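# Seat the lid fully onto the box with suction

## Task

Place the lid on the box so it sits fully down, resting there on its own without the robot holding it, then release it and move the tool away.

## Robot and tools

The robot is a single six-joint FANUC CRX arm (robot name fanuc_crx5ia_cup_m) with a vacuum suction cup as its only tool. Joints from base outward: waist, shoulder, elbow, forearm roll, wrist pitch, wrist roll. Ranges in rad: waist -3.491 to 3.491, shoulder -3.140 to 3.140, elbow -1.187 to 4.328, forearm roll -3.316 to 3.316, wrist pitch -3.140 to 3.140, wrist roll -3.927 to 3.927. Load limits: 144 N m for the first three, 36 N m for the wrist joints.

Frames. The scene frame has its origin on the table top under the arm base, +z up, +y to the left when facing along +x; the base may be tilted. Results report the cup point (end_effector_position in metres, end_effector_quat_wxyz) in this frame. The cup point is the centre of the suction cup rim; the cup opens along the cup point's own +z. About 4 cm behind the rim the tool widens to roughly 9 cm sideways (body and wrist camera), so mind clearance. Printed position can be off, more so at long reach.

A command row is 7 numbers: dx, dy, dz, rx, ry, rz, suction. The first six are an offset, not a pose, expressed in the cup point's own axes and measured from the cup point pose in the most recent result that shows it (before any such result in the scene, and for second or later calls within one reply, from where the robot is when the action begins). Scale: 1.0 = 0.6 m or 180 degrees; rx, ry, rz form a single rotation vector. Suction above 0.01 is on, 0.01 or below is off, and it latches.

execute_actions takes "actions", a list of at most one item, plus optional "pictures" (boolean). An empty list just returns the state. An action {"rows": [[7 numbers], ...], "steps": n} runs up to 15 steps of 1/30 s; each row is one step, the last row repeats to fill, and every row is an offset from the same reference pose, not from the previous row. Values in [-1, 1]. A wait is {"steps": n} with n up to 300, counted from the last result including reply time. A rejected call sends nothing.

move takes "target" (one 7-number row, same offset convention) and optional "speed" in m/s, 0.002 to 0.5, default 0.25 (rotation up to twice that in rad/s). It drives a straight path lasting 0.5 to 10 s toward the target, turning the shorter way. The suction value is sent at the start. The arm lags and may overshoot the speed, especially near full stretch, and does not avoid obstacles. Its result adds a move: line with the ending (done, off_target, moving, held, fault) and limits (paced = pose clipped, held = steps blocked, after which the arm may jump fast), plus distance to target.

wait takes "seconds" (0 to 10) and sends nothing new. zoom_image takes "camera" (cam_head_left, cam_head_right, cam_high, cam_low, cam_wrist) and "region" [x0, y0, x1, y1] in pixels, top-left origin, at most 504 by 504; all images are 504x504. read_manual returns licence texts only. finished_scene takes "scene" (1 or 2), is irreversible, grades the scene and reports the next task.

Control details: each step the commanded pose is clipped to 70 mm and 16 degrees from the measured pose; inverse kinematics favours position over orientation. After an action ends the arm only reaches the last clipped pose, so check the result and send the remainder. Zero offsets are not a hold; they pull back to the reference pose. A "Hand target" line shows where the controller is heading. "pose unreachable" and HELD mark steps altered or blocked by the clearance check (the base mount counts as arm).

Suction: press the 36 mm rim flat on a smooth surface with full contact; edges, holes or seams leak. suction_measured near 0 means no seal, 0.83 or more airtight; part_present goes to 1 at 0.50, back to 0 below 0.45. Under vacuum the cup shortens, so a held item sits up to about 12 mm nearer the tool. Vacuum can lift a resting object. To release, set the lid down so it rests, switch suction off, then lift at least 15 mm. If the cup seals to the table, turn suction off.

Faults: contact torque at a joint's limit, or 150 N on any part, stops the arm for 10 s and drops the rest of the call. The arm is stiff; aiming even slightly past a firm contact can fault, and faster contact hits harder, so approach the box slowly with targets just at contact. Flange force reports external force including held weight, with noise. Motor heat builds while holding loads; MOTOR HOT warns, an OVER-TEMPERATURE FAULT brakes the arm.

Avoid dropping the lid, slamming it, pushing hard, or knocking anything off the table, which fails the task. Loose objects may occasionally get nudged by something external. The simulation runs while replies are being written.

Each tool is called after "Request:" in YAML: its name, and indented under it one key for each argument.

## Session

Request:
execute_actions:
  actions: []

Scene clock: 0.00 s of 5000.00 s.
end_effector_position=(+0.5020, +0.0229, +0.3950) suction_measured=0.01 part_present=0 end_effector_quat_wxyz=(+0.000, -0.020, +1.000, -0.003)
Joint positions: [ 0.263  0.128  0.195  0.003 -1.632 -0.266]
Joint velocities: [-0.    -0.     0.001  0.     0.     0.   ]
Flange force (N, the push that the arm receives, along the end effector's own x y z axes): no reading
Hand target: +0.502, +0.023, +0.395; +0.000, -0.020, +1.000, -0.003

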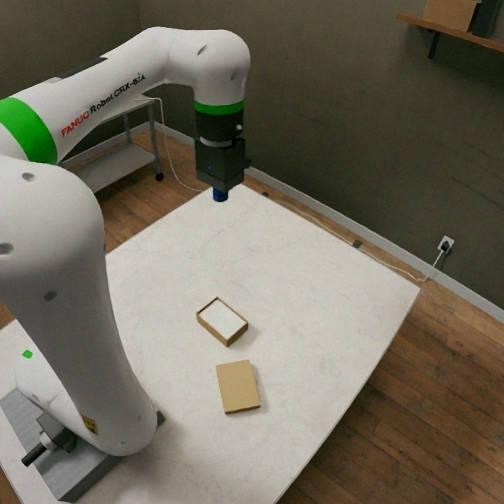

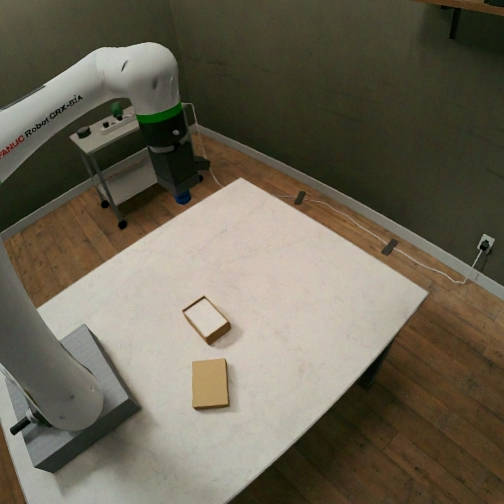

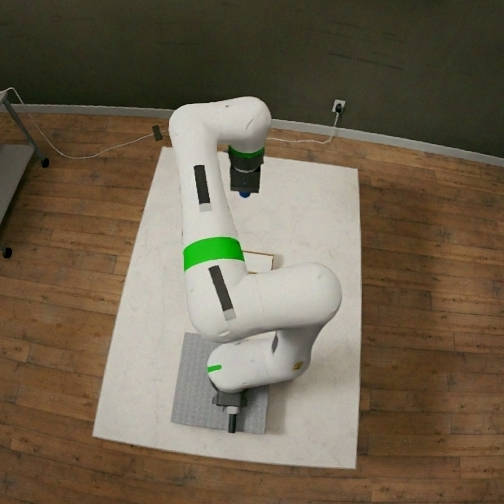

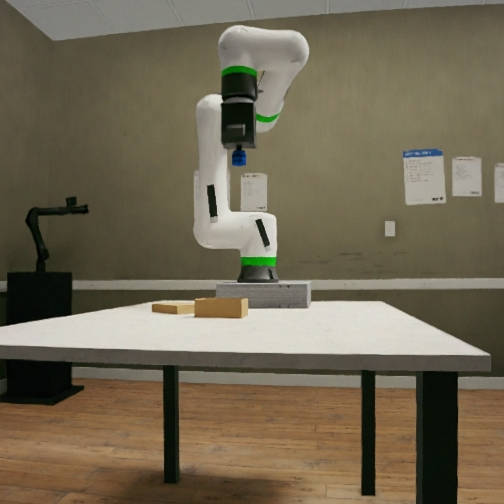

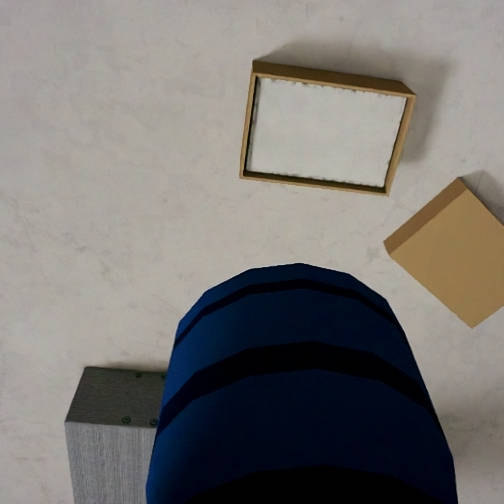

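Request:
move:
  target: [0.307,-0.327,0.47,0,0,0.25,0]
  speed: 0.35

Scene clock: 24.23 s of 5000.00 s.
end_effector_position=(+0.3264, -0.1831, +0.1145) suction_measured=0.01 part_present=0 end_effector_quat_wxyz=(+0.001, +0.363, +0.932, -0.004)
Joint positions: [-0.199  0.01  -0.632  0.003 -0.924 -0.59 ]
Joint velocities: [-0.001  0.     0.002 -0.     0.001  0.   ]
Flange force (N, the push that the arm receives, along the end effector's own x y z axes): [1.9 -0.2 -2.3]
Hand target: +0.326, -0.183, +0.115; +0.001, +0.363, +0.932, -0.004
Off the commanded pose: 0.001 m, 0 deg.
After step 90, 19.63 s passed at rest.
move: done

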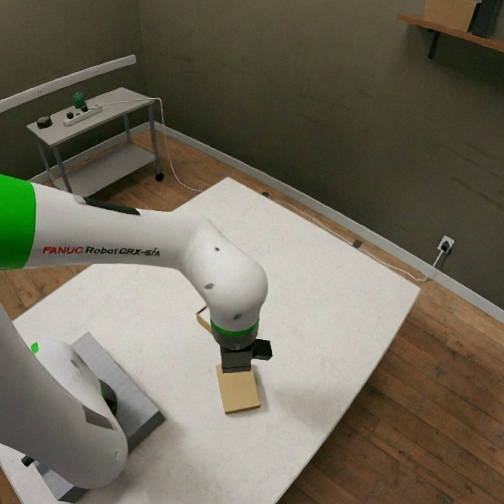

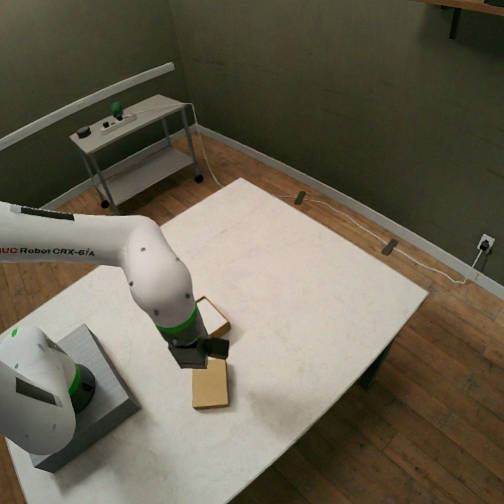

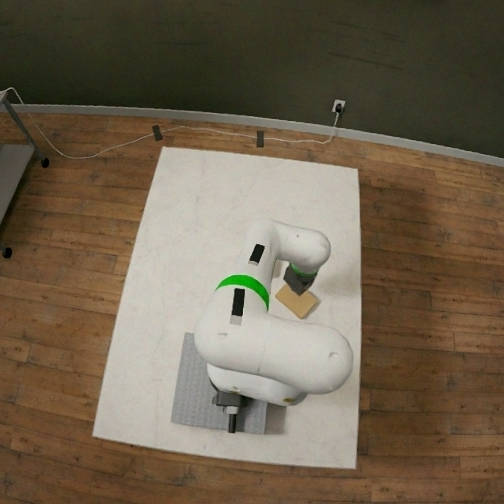

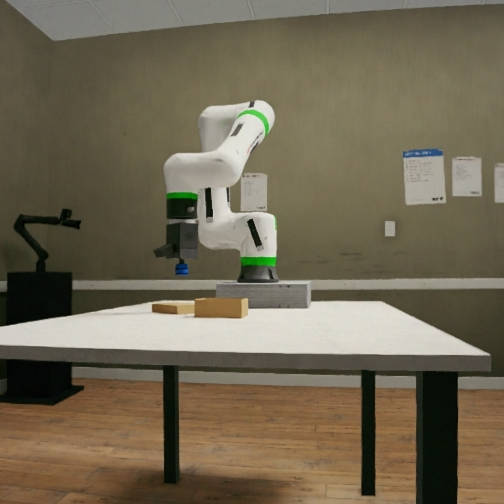

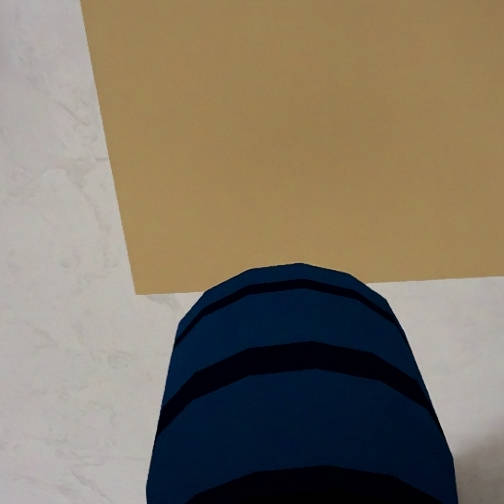

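Request:
move:
  target: [-0.03,-0.03,0.04,0,0,-0.018,0]

Scene clock: 36.03 s of 5000.00 s.
end_effector_position=(+0.3274, -0.2088, +0.0907) suction_measured=0.01 part_present=0 end_effector_quat_wxyz=(+0.001, +0.337, +0.942, -0.005)
Joint positions: [-0.269  0.09  -0.618  0.003 -0.857 -0.464]
Joint velocities: [-0.001  0.     0.002 -0.001  0.     0.001]
Flange force (N, the push that the arm receives, along the end effector's own x y z axes): [1.0 -0.9 -2.6]
Hand target: +0.327, -0.209, +0.091; +0.001, +0.337, +0.942, -0.005
Off the commanded pose: 0.000 m, 0 deg.
After step 90, 8.07 s passed at rest.
move: done

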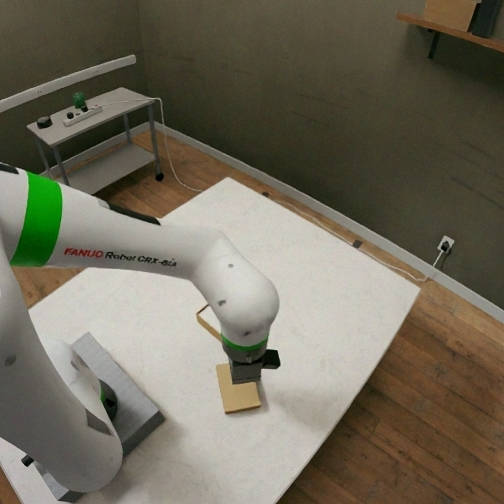

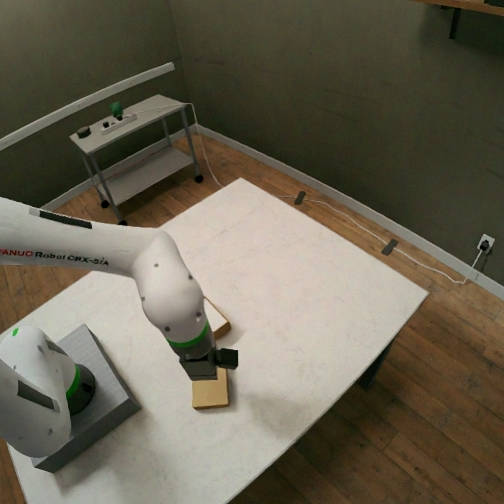

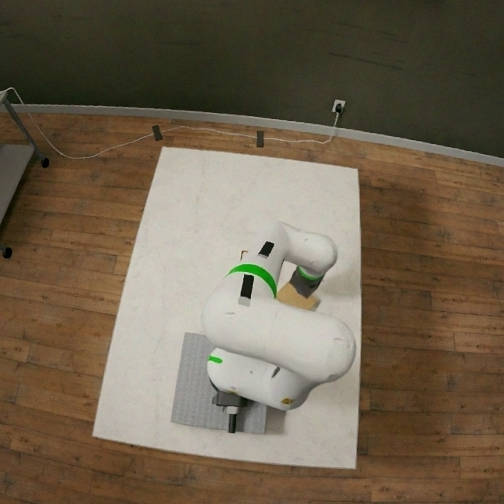

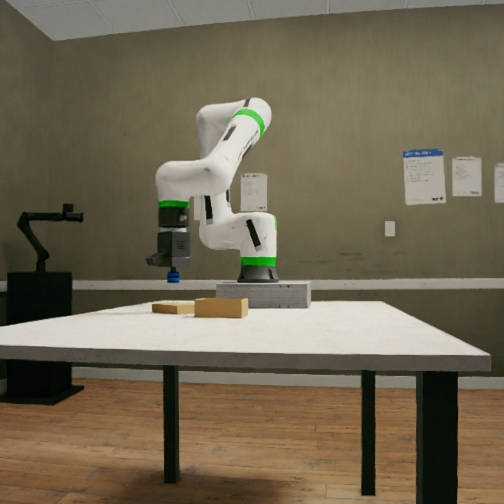

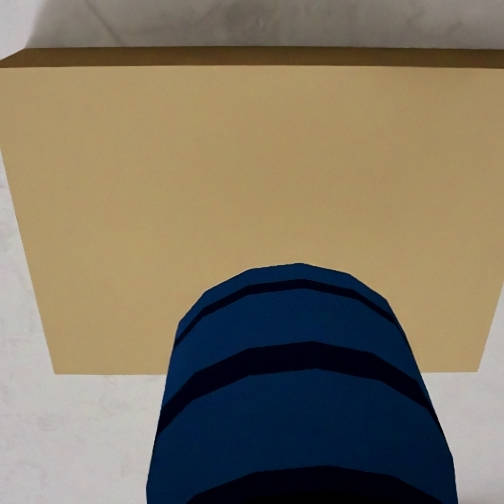

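Request:
move:
  target: [0,0,0.085,0,0,0,1]
  speed: 0.08

Request:
move:
  target: [0,0,0.027,0,0,0,1]
  speed: 0.02

Scene clock: 43.03 s of 5000.00 s.
end_effector_position=(+0.3275, -0.2091, +0.0395) suction_measured=0.01 part_present=0 end_effector_quat_wxyz=(+0.001, +0.336, +0.942, -0.004)
Joint positions: [-0.269  0.2   -0.654  0.003 -0.711 -0.464]
Joint velocities: [ 0.     0.001  0.001 -0.     0.001 -0.002]
Flange force (N, the push that the arm receives, along the end effector's own x y z axes): [4.0 -2.1 -2.2]
Hand target: +0.327, -0.209, +0.040; +0.001, +0.336, +0.942, -0.004
Off the commanded pose: 0.000 m, 0 deg.
After step 90, 3.03 s passed at rest.
move: done

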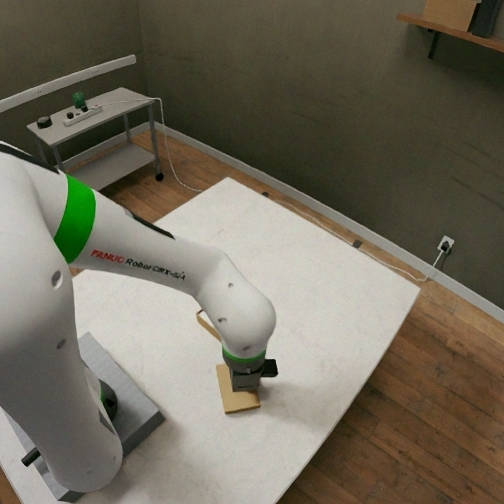

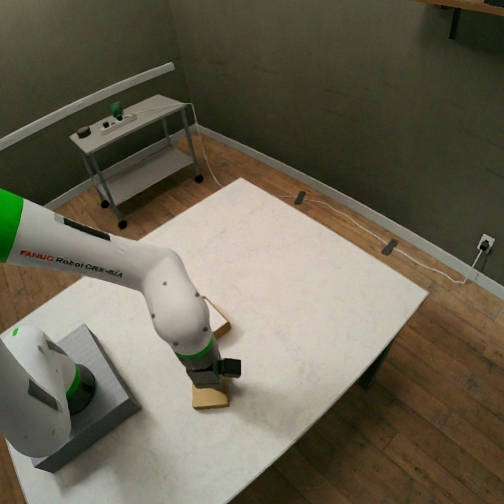

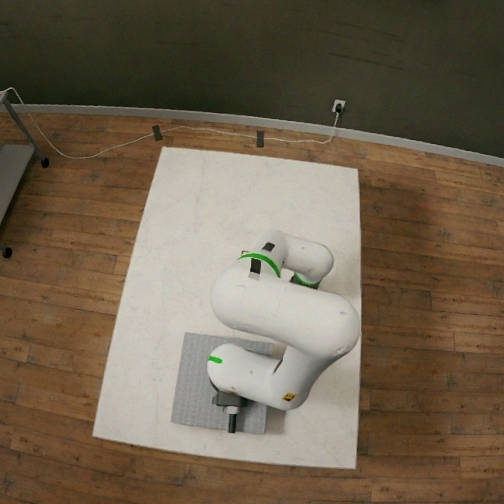

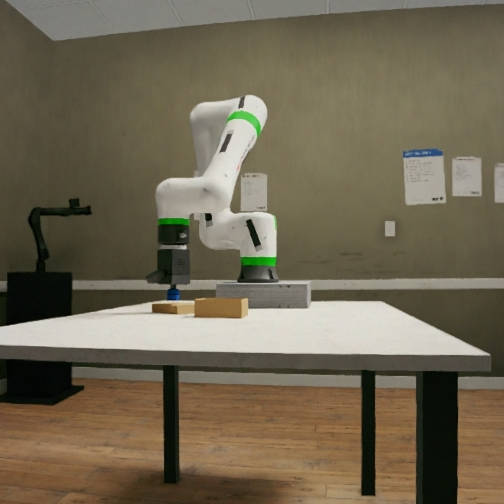

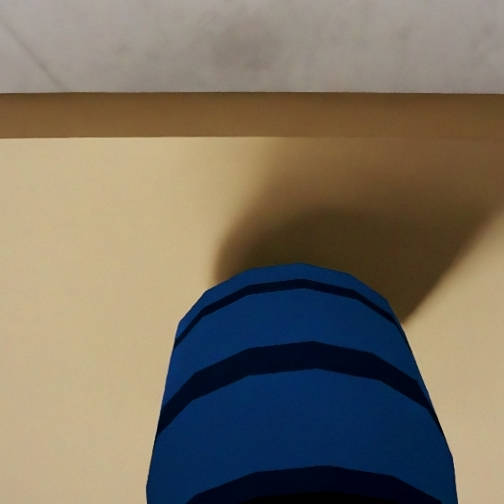

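Scene clock: 44.07 s of 5000.00 s.
end_effector_position=(+0.3275, -0.2092, +0.0233) suction_measured=0.98 part_present=1 end_effector_quat_wxyz=(+0.001, +0.336, +0.942, -0.004)
Joint positions: [-0.269  0.238 -0.662  0.003 -0.664 -0.464]
Joint velocities: [ 0.     0.001 -0.001 -0.     0.     0.   ]
Flange force (N, the push that the arm receives, along the end effector's own x y z axes): [4.0 -0.2 -4.8]
Hand target: +0.327, -0.209, +0.023; +0.001, +0.336, +0.942, -0.004
Off the commanded pose: 0.000 m, 0 deg.
move: done

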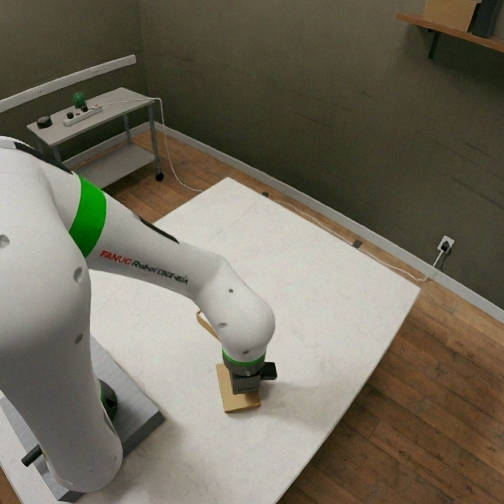

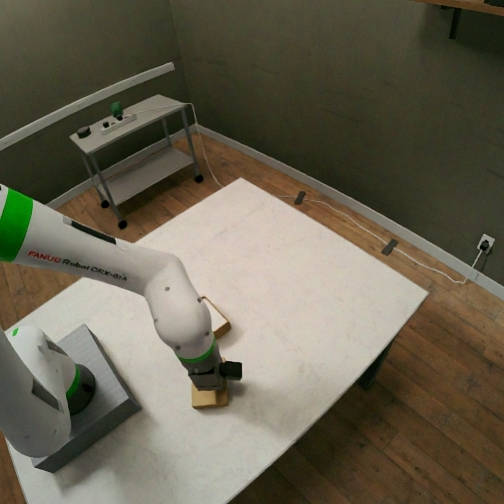

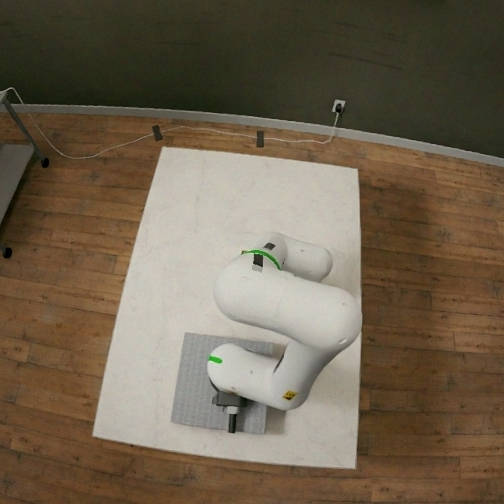

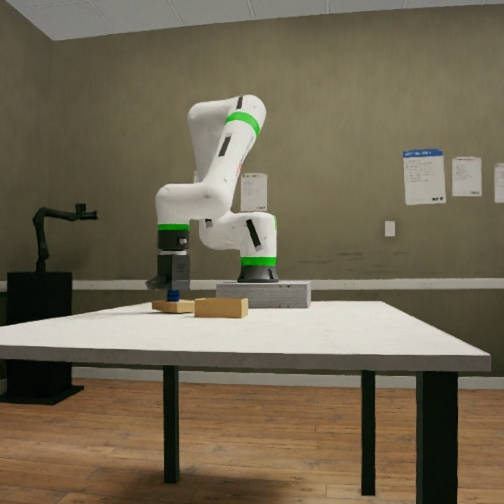

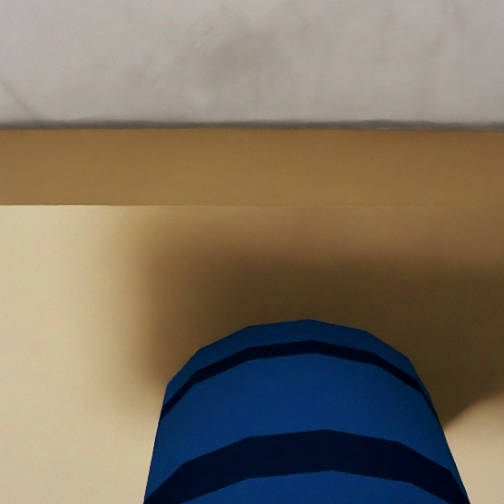

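Request:
move:
  target: [0,0,-0.17,0,0,0,1]
  speed: 0.15

Request:
move:
  target: [0.019,0.327,0,0,0,-0.172,1]

Scene clock: 55.33 s of 5000.00 s.
end_effector_position=(+0.3274, -0.2087, +0.1256) suction_measured=0.98 part_present=1 end_effector_quat_wxyz=(+0.001, +0.337, +0.942, -0.005)
Joint positions: [-0.269  0.027 -0.583  0.003 -0.955 -0.464]
Joint velocities: [ 0.001 -0.001 -0.    -0.001 -0.001 -0.002]
Flange force (N, the push that the arm receives, along the end effector's own x y z axes): [-0.4 -1.8 -2.9]
Hand target: +0.327, -0.209, +0.126; +0.001, +0.337, +0.942, -0.005
Off the commanded pose: 0.001 m, 0 deg.
After step 90, 7.20 s passed at rest.
move: done

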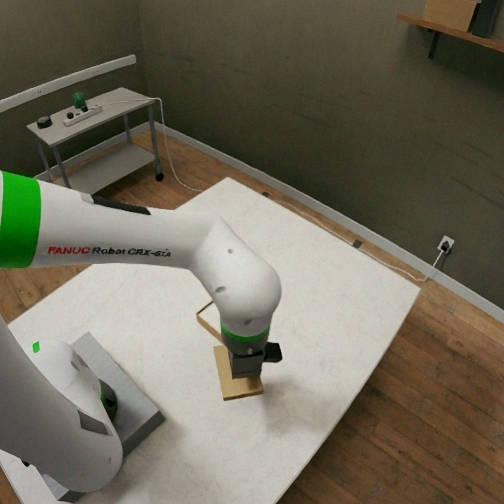

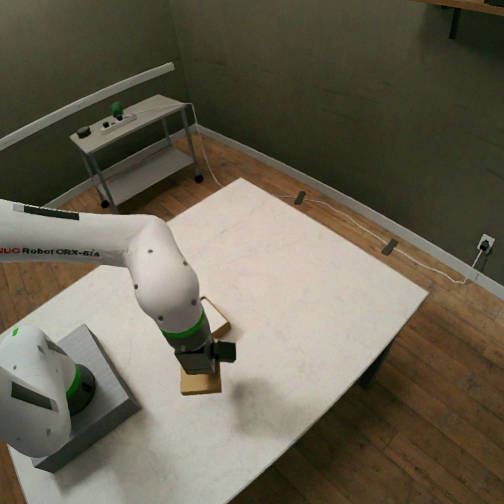

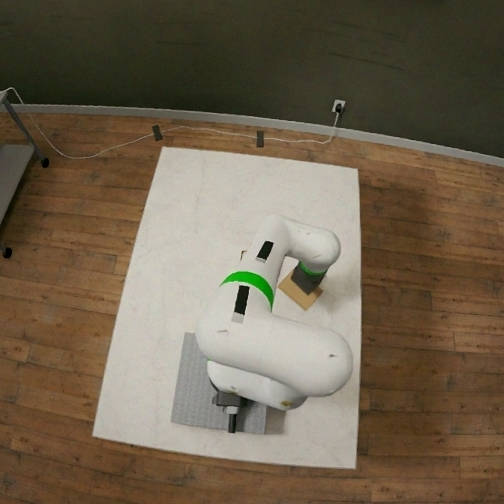

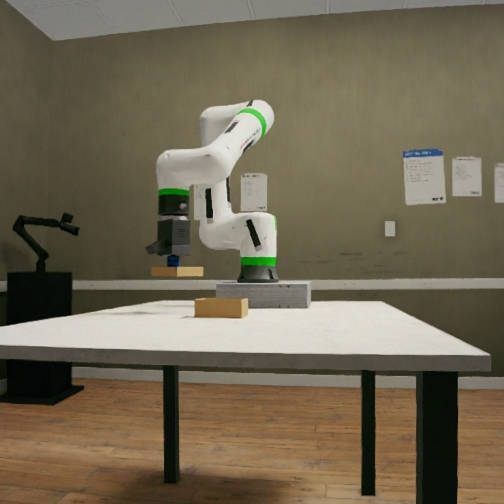

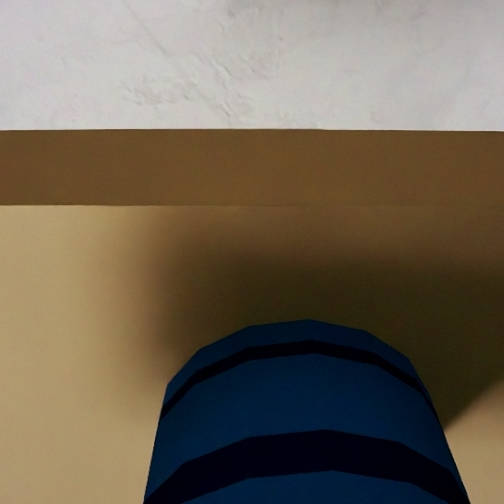

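Scene clock: 56.80 s of 5000.00 s.
end_effector_position=(+0.4430, -0.0487, +0.1242) suction_measured=0.98 part_present=1 end_effector_quat_wxyz=(+0.000, +0.073, +0.997, -0.004)
Joint positions: [ 0.144  0.165 -0.429  0.003 -0.971 -0.336]
Joint velocities: [ 0.     0.001  0.002 -0.001 -0.     0.001]
Flange force (N, the push that the arm receives, along the end effector's own x y z axes): [2.7 1.3 -1.2]
Hand target: +0.443, -0.049, +0.124; +0.000, +0.073, +0.997, -0.004
Off the commanded pose: 0.001 m, 0 deg.
move: done

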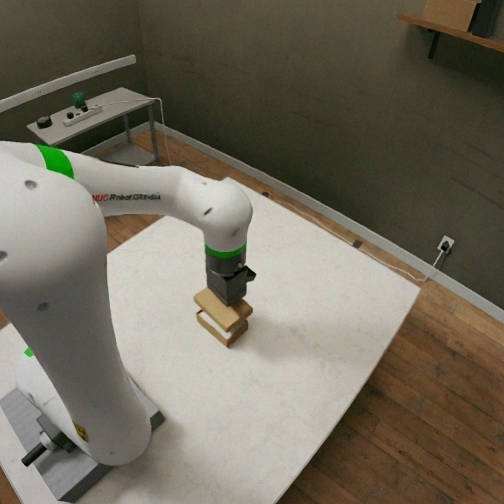

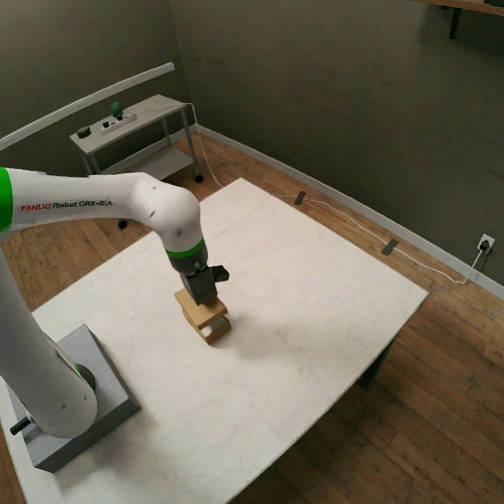

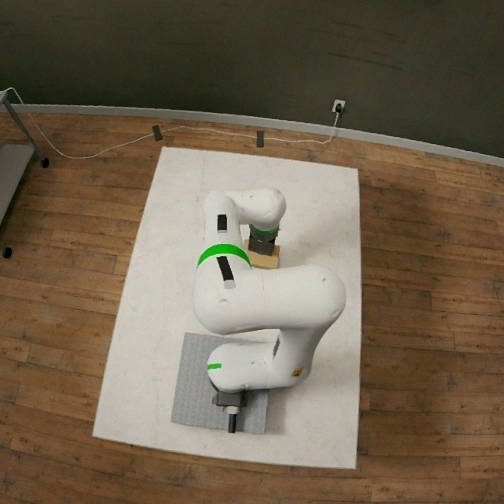

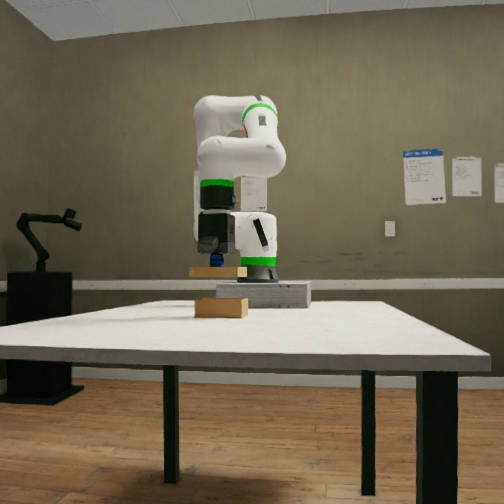

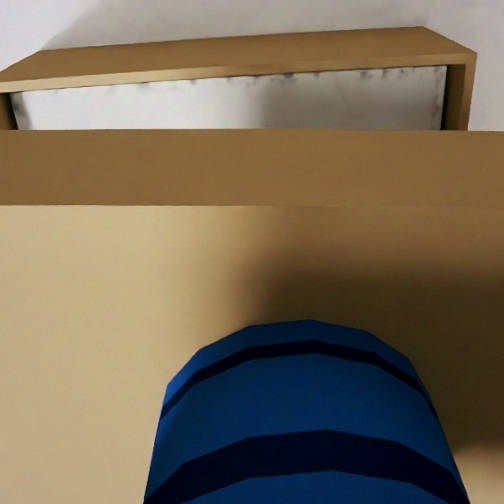

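Request:
move:
  target: [0.002,0.009,0.078,0,0,-0.019,1]
  speed: 0.08

Request:
zoom_image:
  camera: "cam_low"
  region: [160,230,280,330]

Request:
zoom_image:
  camera: "cam_head_left"
  region: [170,270,270,360]

Scene clock: 80.67 s of 5000.00 s.
end_effector_position=(+0.4426, -0.0433, +0.0772) suction_measured=0.98 part_present=1 end_effector_quat_wxyz=(+0.000, +0.043, +0.999, -0.003)
Joint positions: [ 0.157  0.241 -0.472  0.003 -0.852 -0.289]
Joint velocities: [ 0.     0.    -0.     0.     0.001  0.001]
Flange force (N, the push that the arm receives, along the end effector's own x y z axes): [1.2 0.5 -4.9]
Hand target: +0.443, -0.043, +0.077; +0.000, +0.043, +0.999, -0.003
Off the commanded pose: 0.000 m, 0 deg.
After step 90, 19.97 s passed at rest.
move: done

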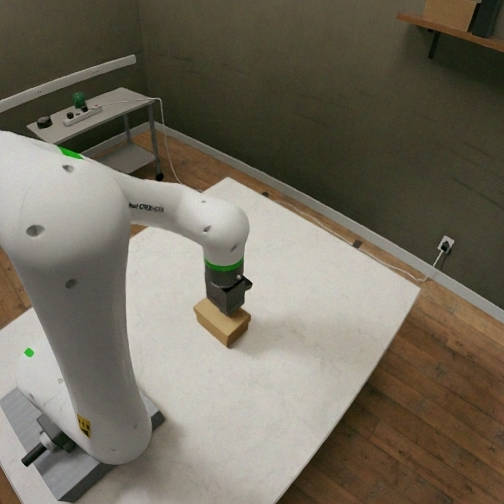

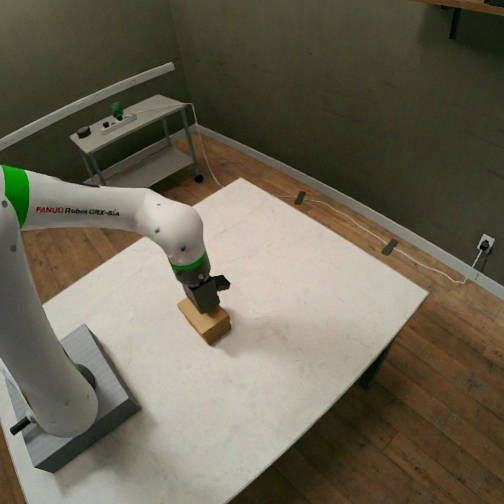

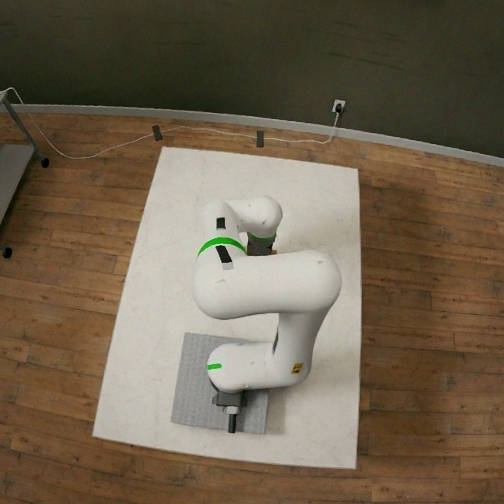

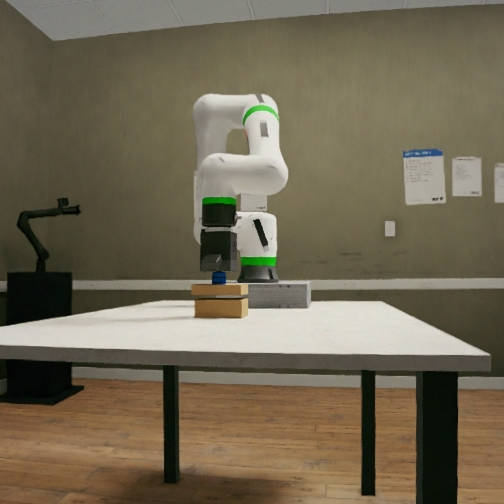

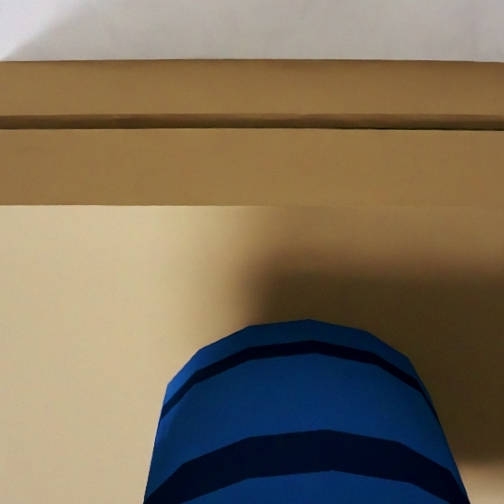

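Region (160, 230, 280, 330) of cam_low's 504x504 image, scaled by 4.200, with more detail than that image has.

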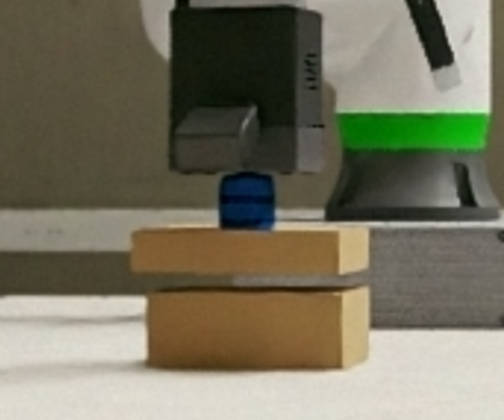

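Region (170, 270, 270, 360) of cam_head_left's 504x504 image, scaled by 5.040, with more detail than that image has; it fills the top 454 rows of this view, and the rest is white.

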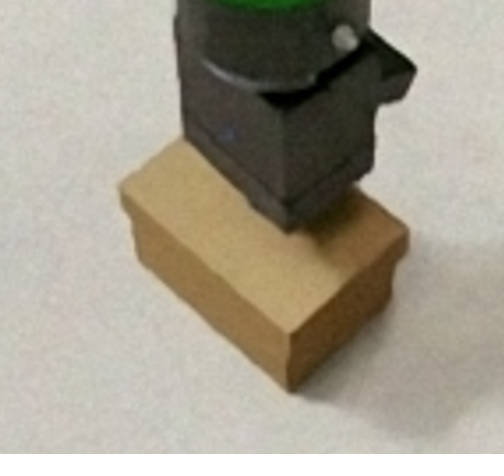

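Request:
move:
  target: [-0.002,0.0075,0.006,0,0,0,1]
  speed: 0.02

Request:
move:
  target: [0,0,0.02,0,0,0,1]
  speed: 0.01

Request:
zoom_image:
  camera: "cam_low"
  region: [160,230,280,330]

Scene clock: 88.93 s of 5000.00 s.
end_effector_position=(+0.4442, -0.0389, +0.0736) suction_measured=0.98 part_present=1 end_effector_quat_wxyz=(+0.000, +0.043, +0.999, -0.003)
Joint positions: [ 0.166  0.25  -0.471  0.003 -0.844 -0.299]
Joint velocities: [ 0.     0.     0.    -0.     0.    -0.002]
Flange force (N, the push that the arm receives, along the end effector's own x y z axes): [-2.4 -1.7 -0.9]
Hand target: +0.444, -0.039, +0.074; +0.000, +0.043, +0.999, -0.003
Off the commanded pose: 0.000 m, 0 deg.
After step 90, 4.57 s passed at rest.
move: done

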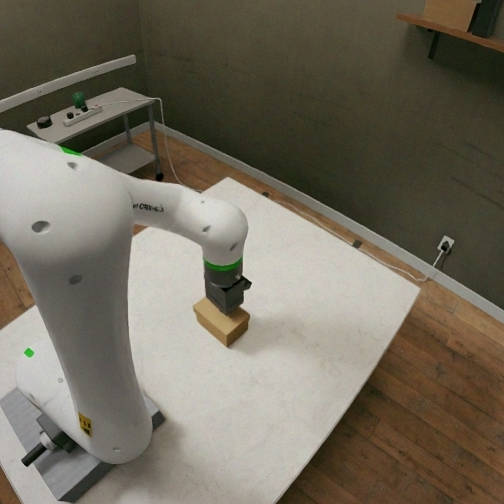

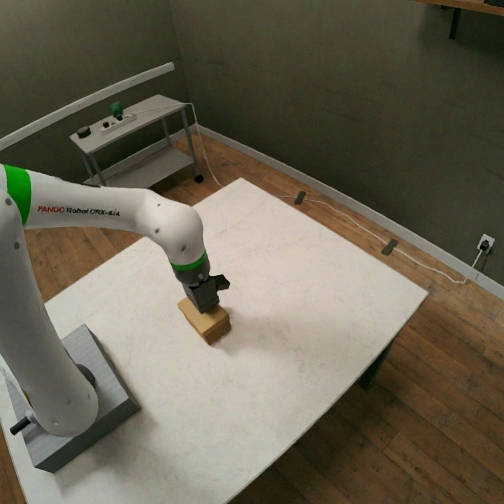

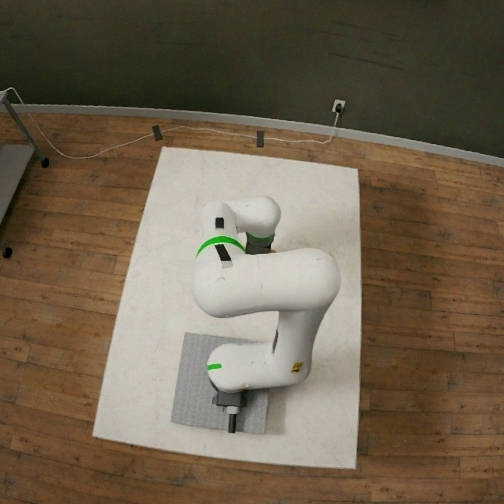

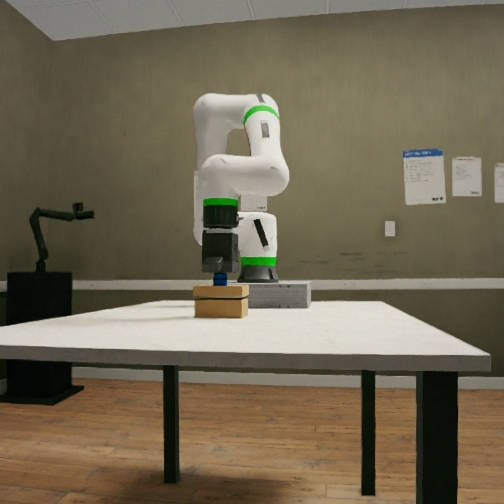

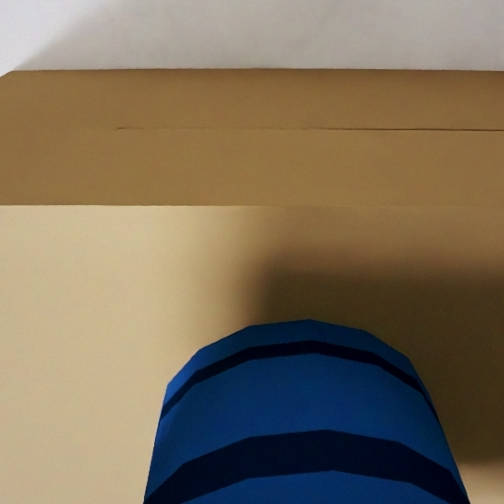

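Scene clock: 90.37 s of 5000.00 s.
end_effector_position=(+0.4442, -0.0390, +0.0616) suction_measured=0.98 part_present=1 end_effector_quat_wxyz=(+0.000, +0.043, +0.999, -0.003)
Joint positions: [ 0.166  0.272 -0.48   0.003 -0.813 -0.299]
Joint velocities: [-0.    -0.001 -0.001  0.     0.    -0.001]
Flange force (N, the push that the arm receives, along the end effector's own x y z axes): [0.6 -3.1 -3.3]
Hand target: +0.444, -0.039, +0.062; +0.000, +0.043, +0.999, -0.003
Off the commanded pose: 0.000 m, 0 deg.
move: done

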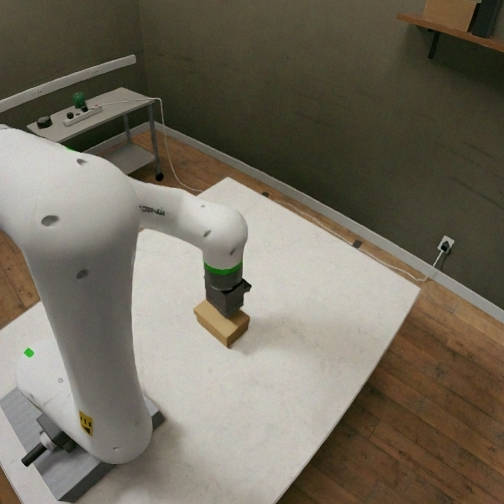

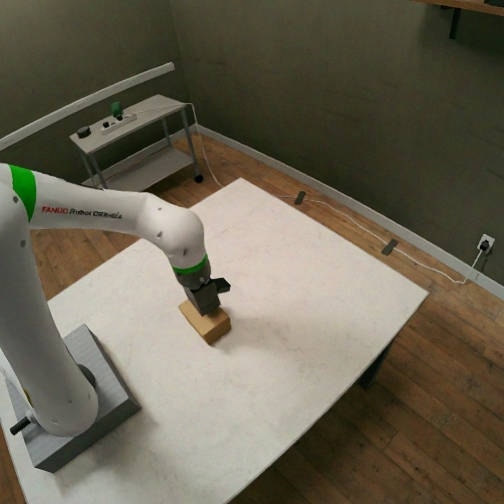

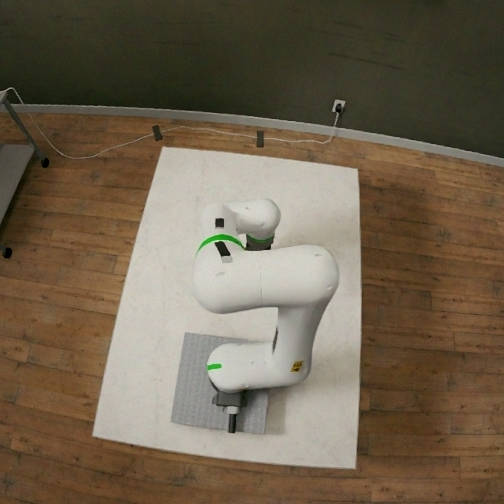

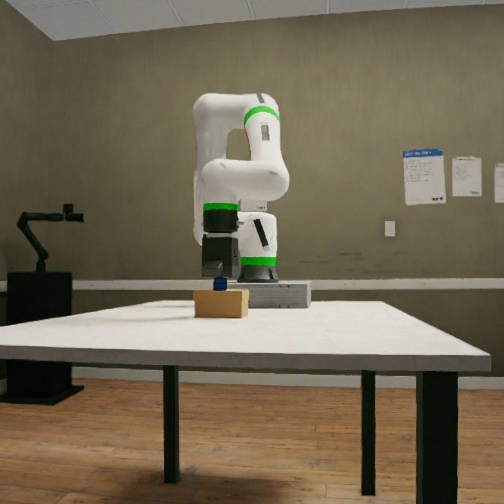

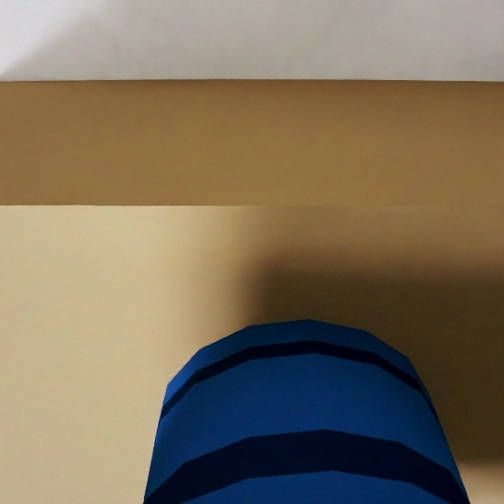

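Region (160, 230, 280, 330) of cam_low's 504x504 image, scaled by 4.200, with more detail than that image has.

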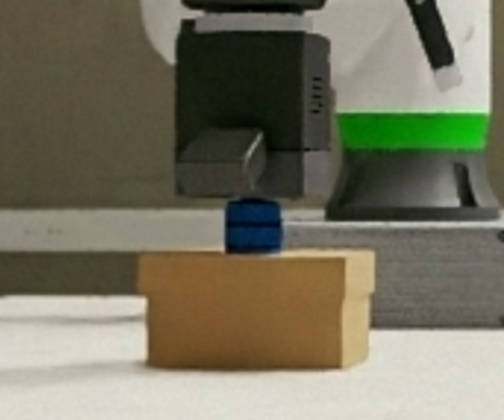

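Request:
move:
  target: [0,0,0.027,0,0,0,1]
  speed: 0.012

Request:
zoom_image:
  camera: "cam_low"
  region: [160,230,280,330]

Scene clock: 98.47 s of 5000.00 s.
end_effector_position=(+0.4442, -0.0390, +0.0454) suction_measured=0.98 part_present=1 end_effector_quat_wxyz=(+0.000, +0.043, +0.999, -0.003)
Joint positions: [ 0.166  0.303 -0.489  0.003 -0.772 -0.299]
Joint velocities: [-0.    -0.001 -0.001  0.     0.    -0.001]
Flange force (N, the push that the arm receives, along the end effector's own x y z axes): [3.1 3.0 -3.8]
Hand target: +0.444, -0.039, +0.045; +0.000, +0.043, +0.999, -0.003
Off the commanded pose: 0.000 m, 0 deg.
After step 90, 3.53 s passed at rest.
move: done

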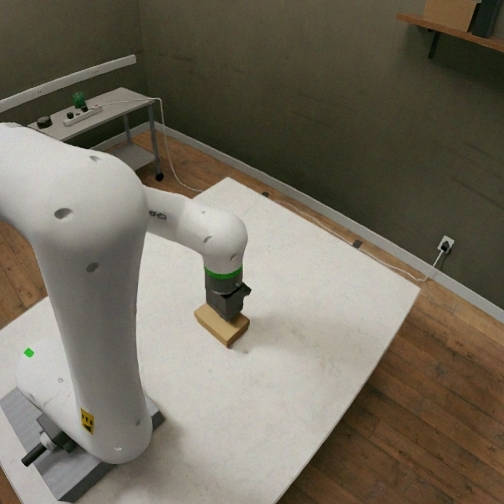

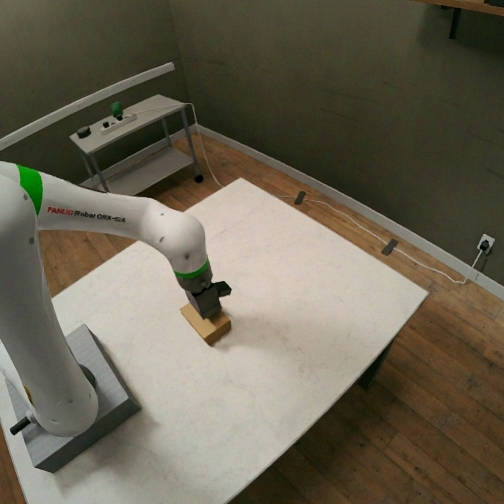

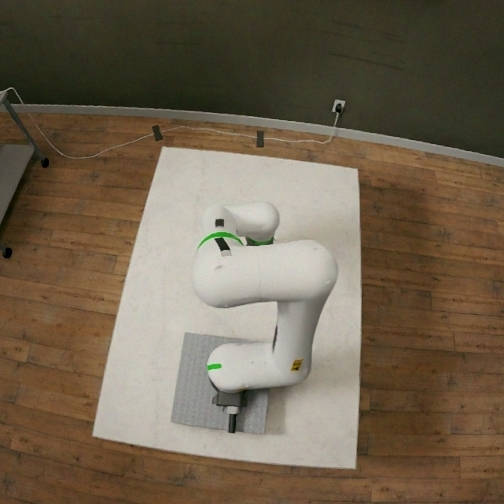

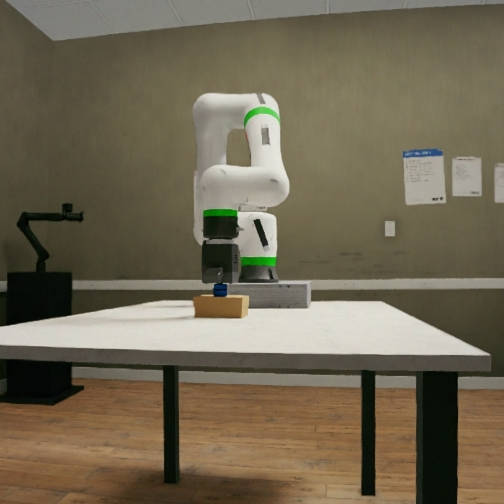

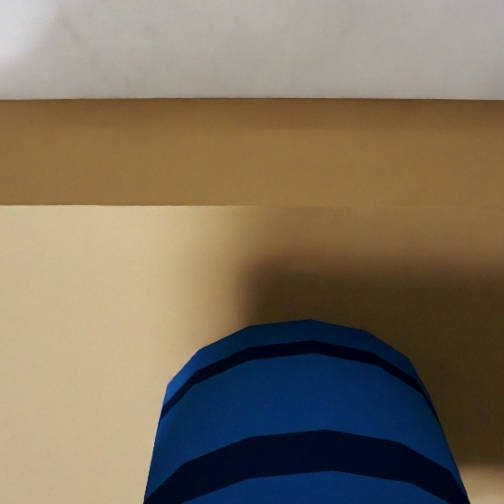

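Region (160, 230, 280, 330) of cam_low's 504x504 image, scaled by 4.200, with more detail than that image has.

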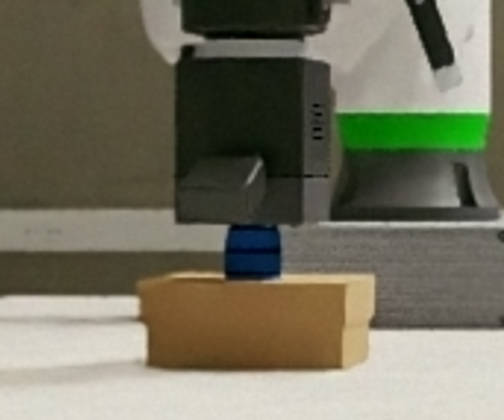

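Request:
move:
  target: [0,0,0.0055,0,0,0,1]
  speed: 0.006

Scene clock: 104.60 s of 5000.00 s.
end_effector_position=(+0.4442, -0.0390, +0.0421) suction_measured=0.98 part_present=1 end_effector_quat_wxyz=(+0.000, +0.043, +0.999, -0.003)
Joint positions: [ 0.166  0.31  -0.491  0.003 -0.764 -0.299]
Joint velocities: [ 0.     0.     0.001  0.     0.    -0.001]
Flange force (N, the push that the arm receives, along the end effector's own x y z axes): [2.9 -2.8 -3.2]
Hand target: +0.444, -0.039, +0.042; +0.000, +0.043, +0.999, -0.003
Off the commanded pose: 0.000 m, 0 deg.
After step 90, 2.37 s passed at rest.
move: done

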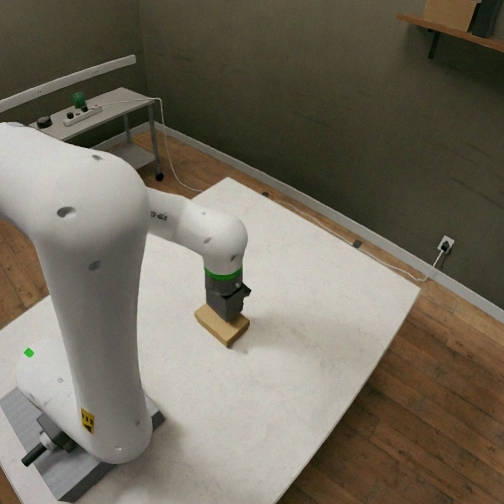

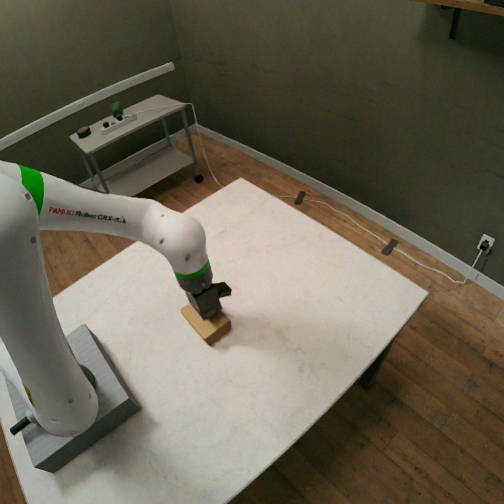

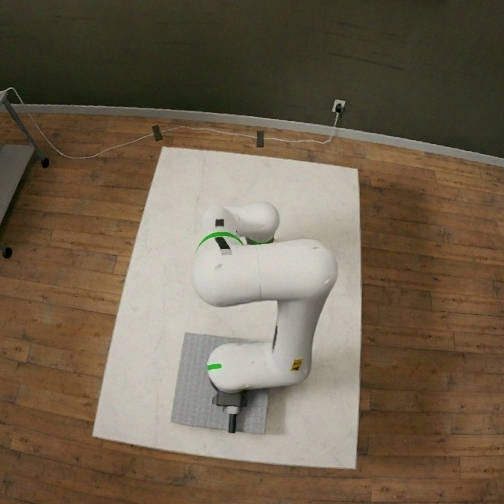

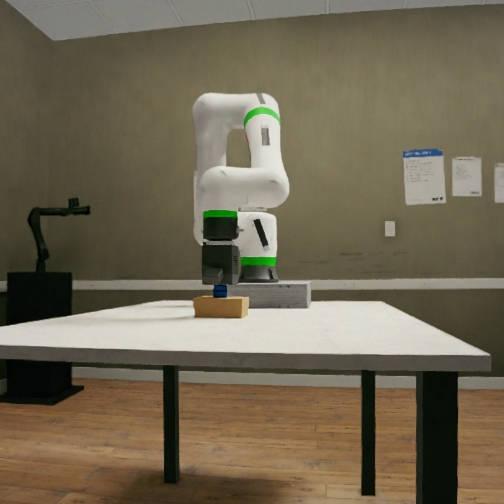

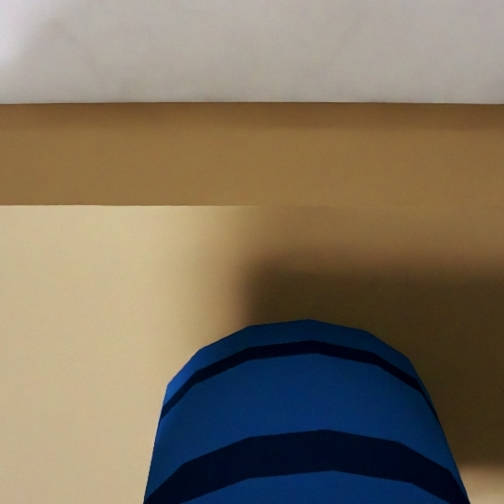

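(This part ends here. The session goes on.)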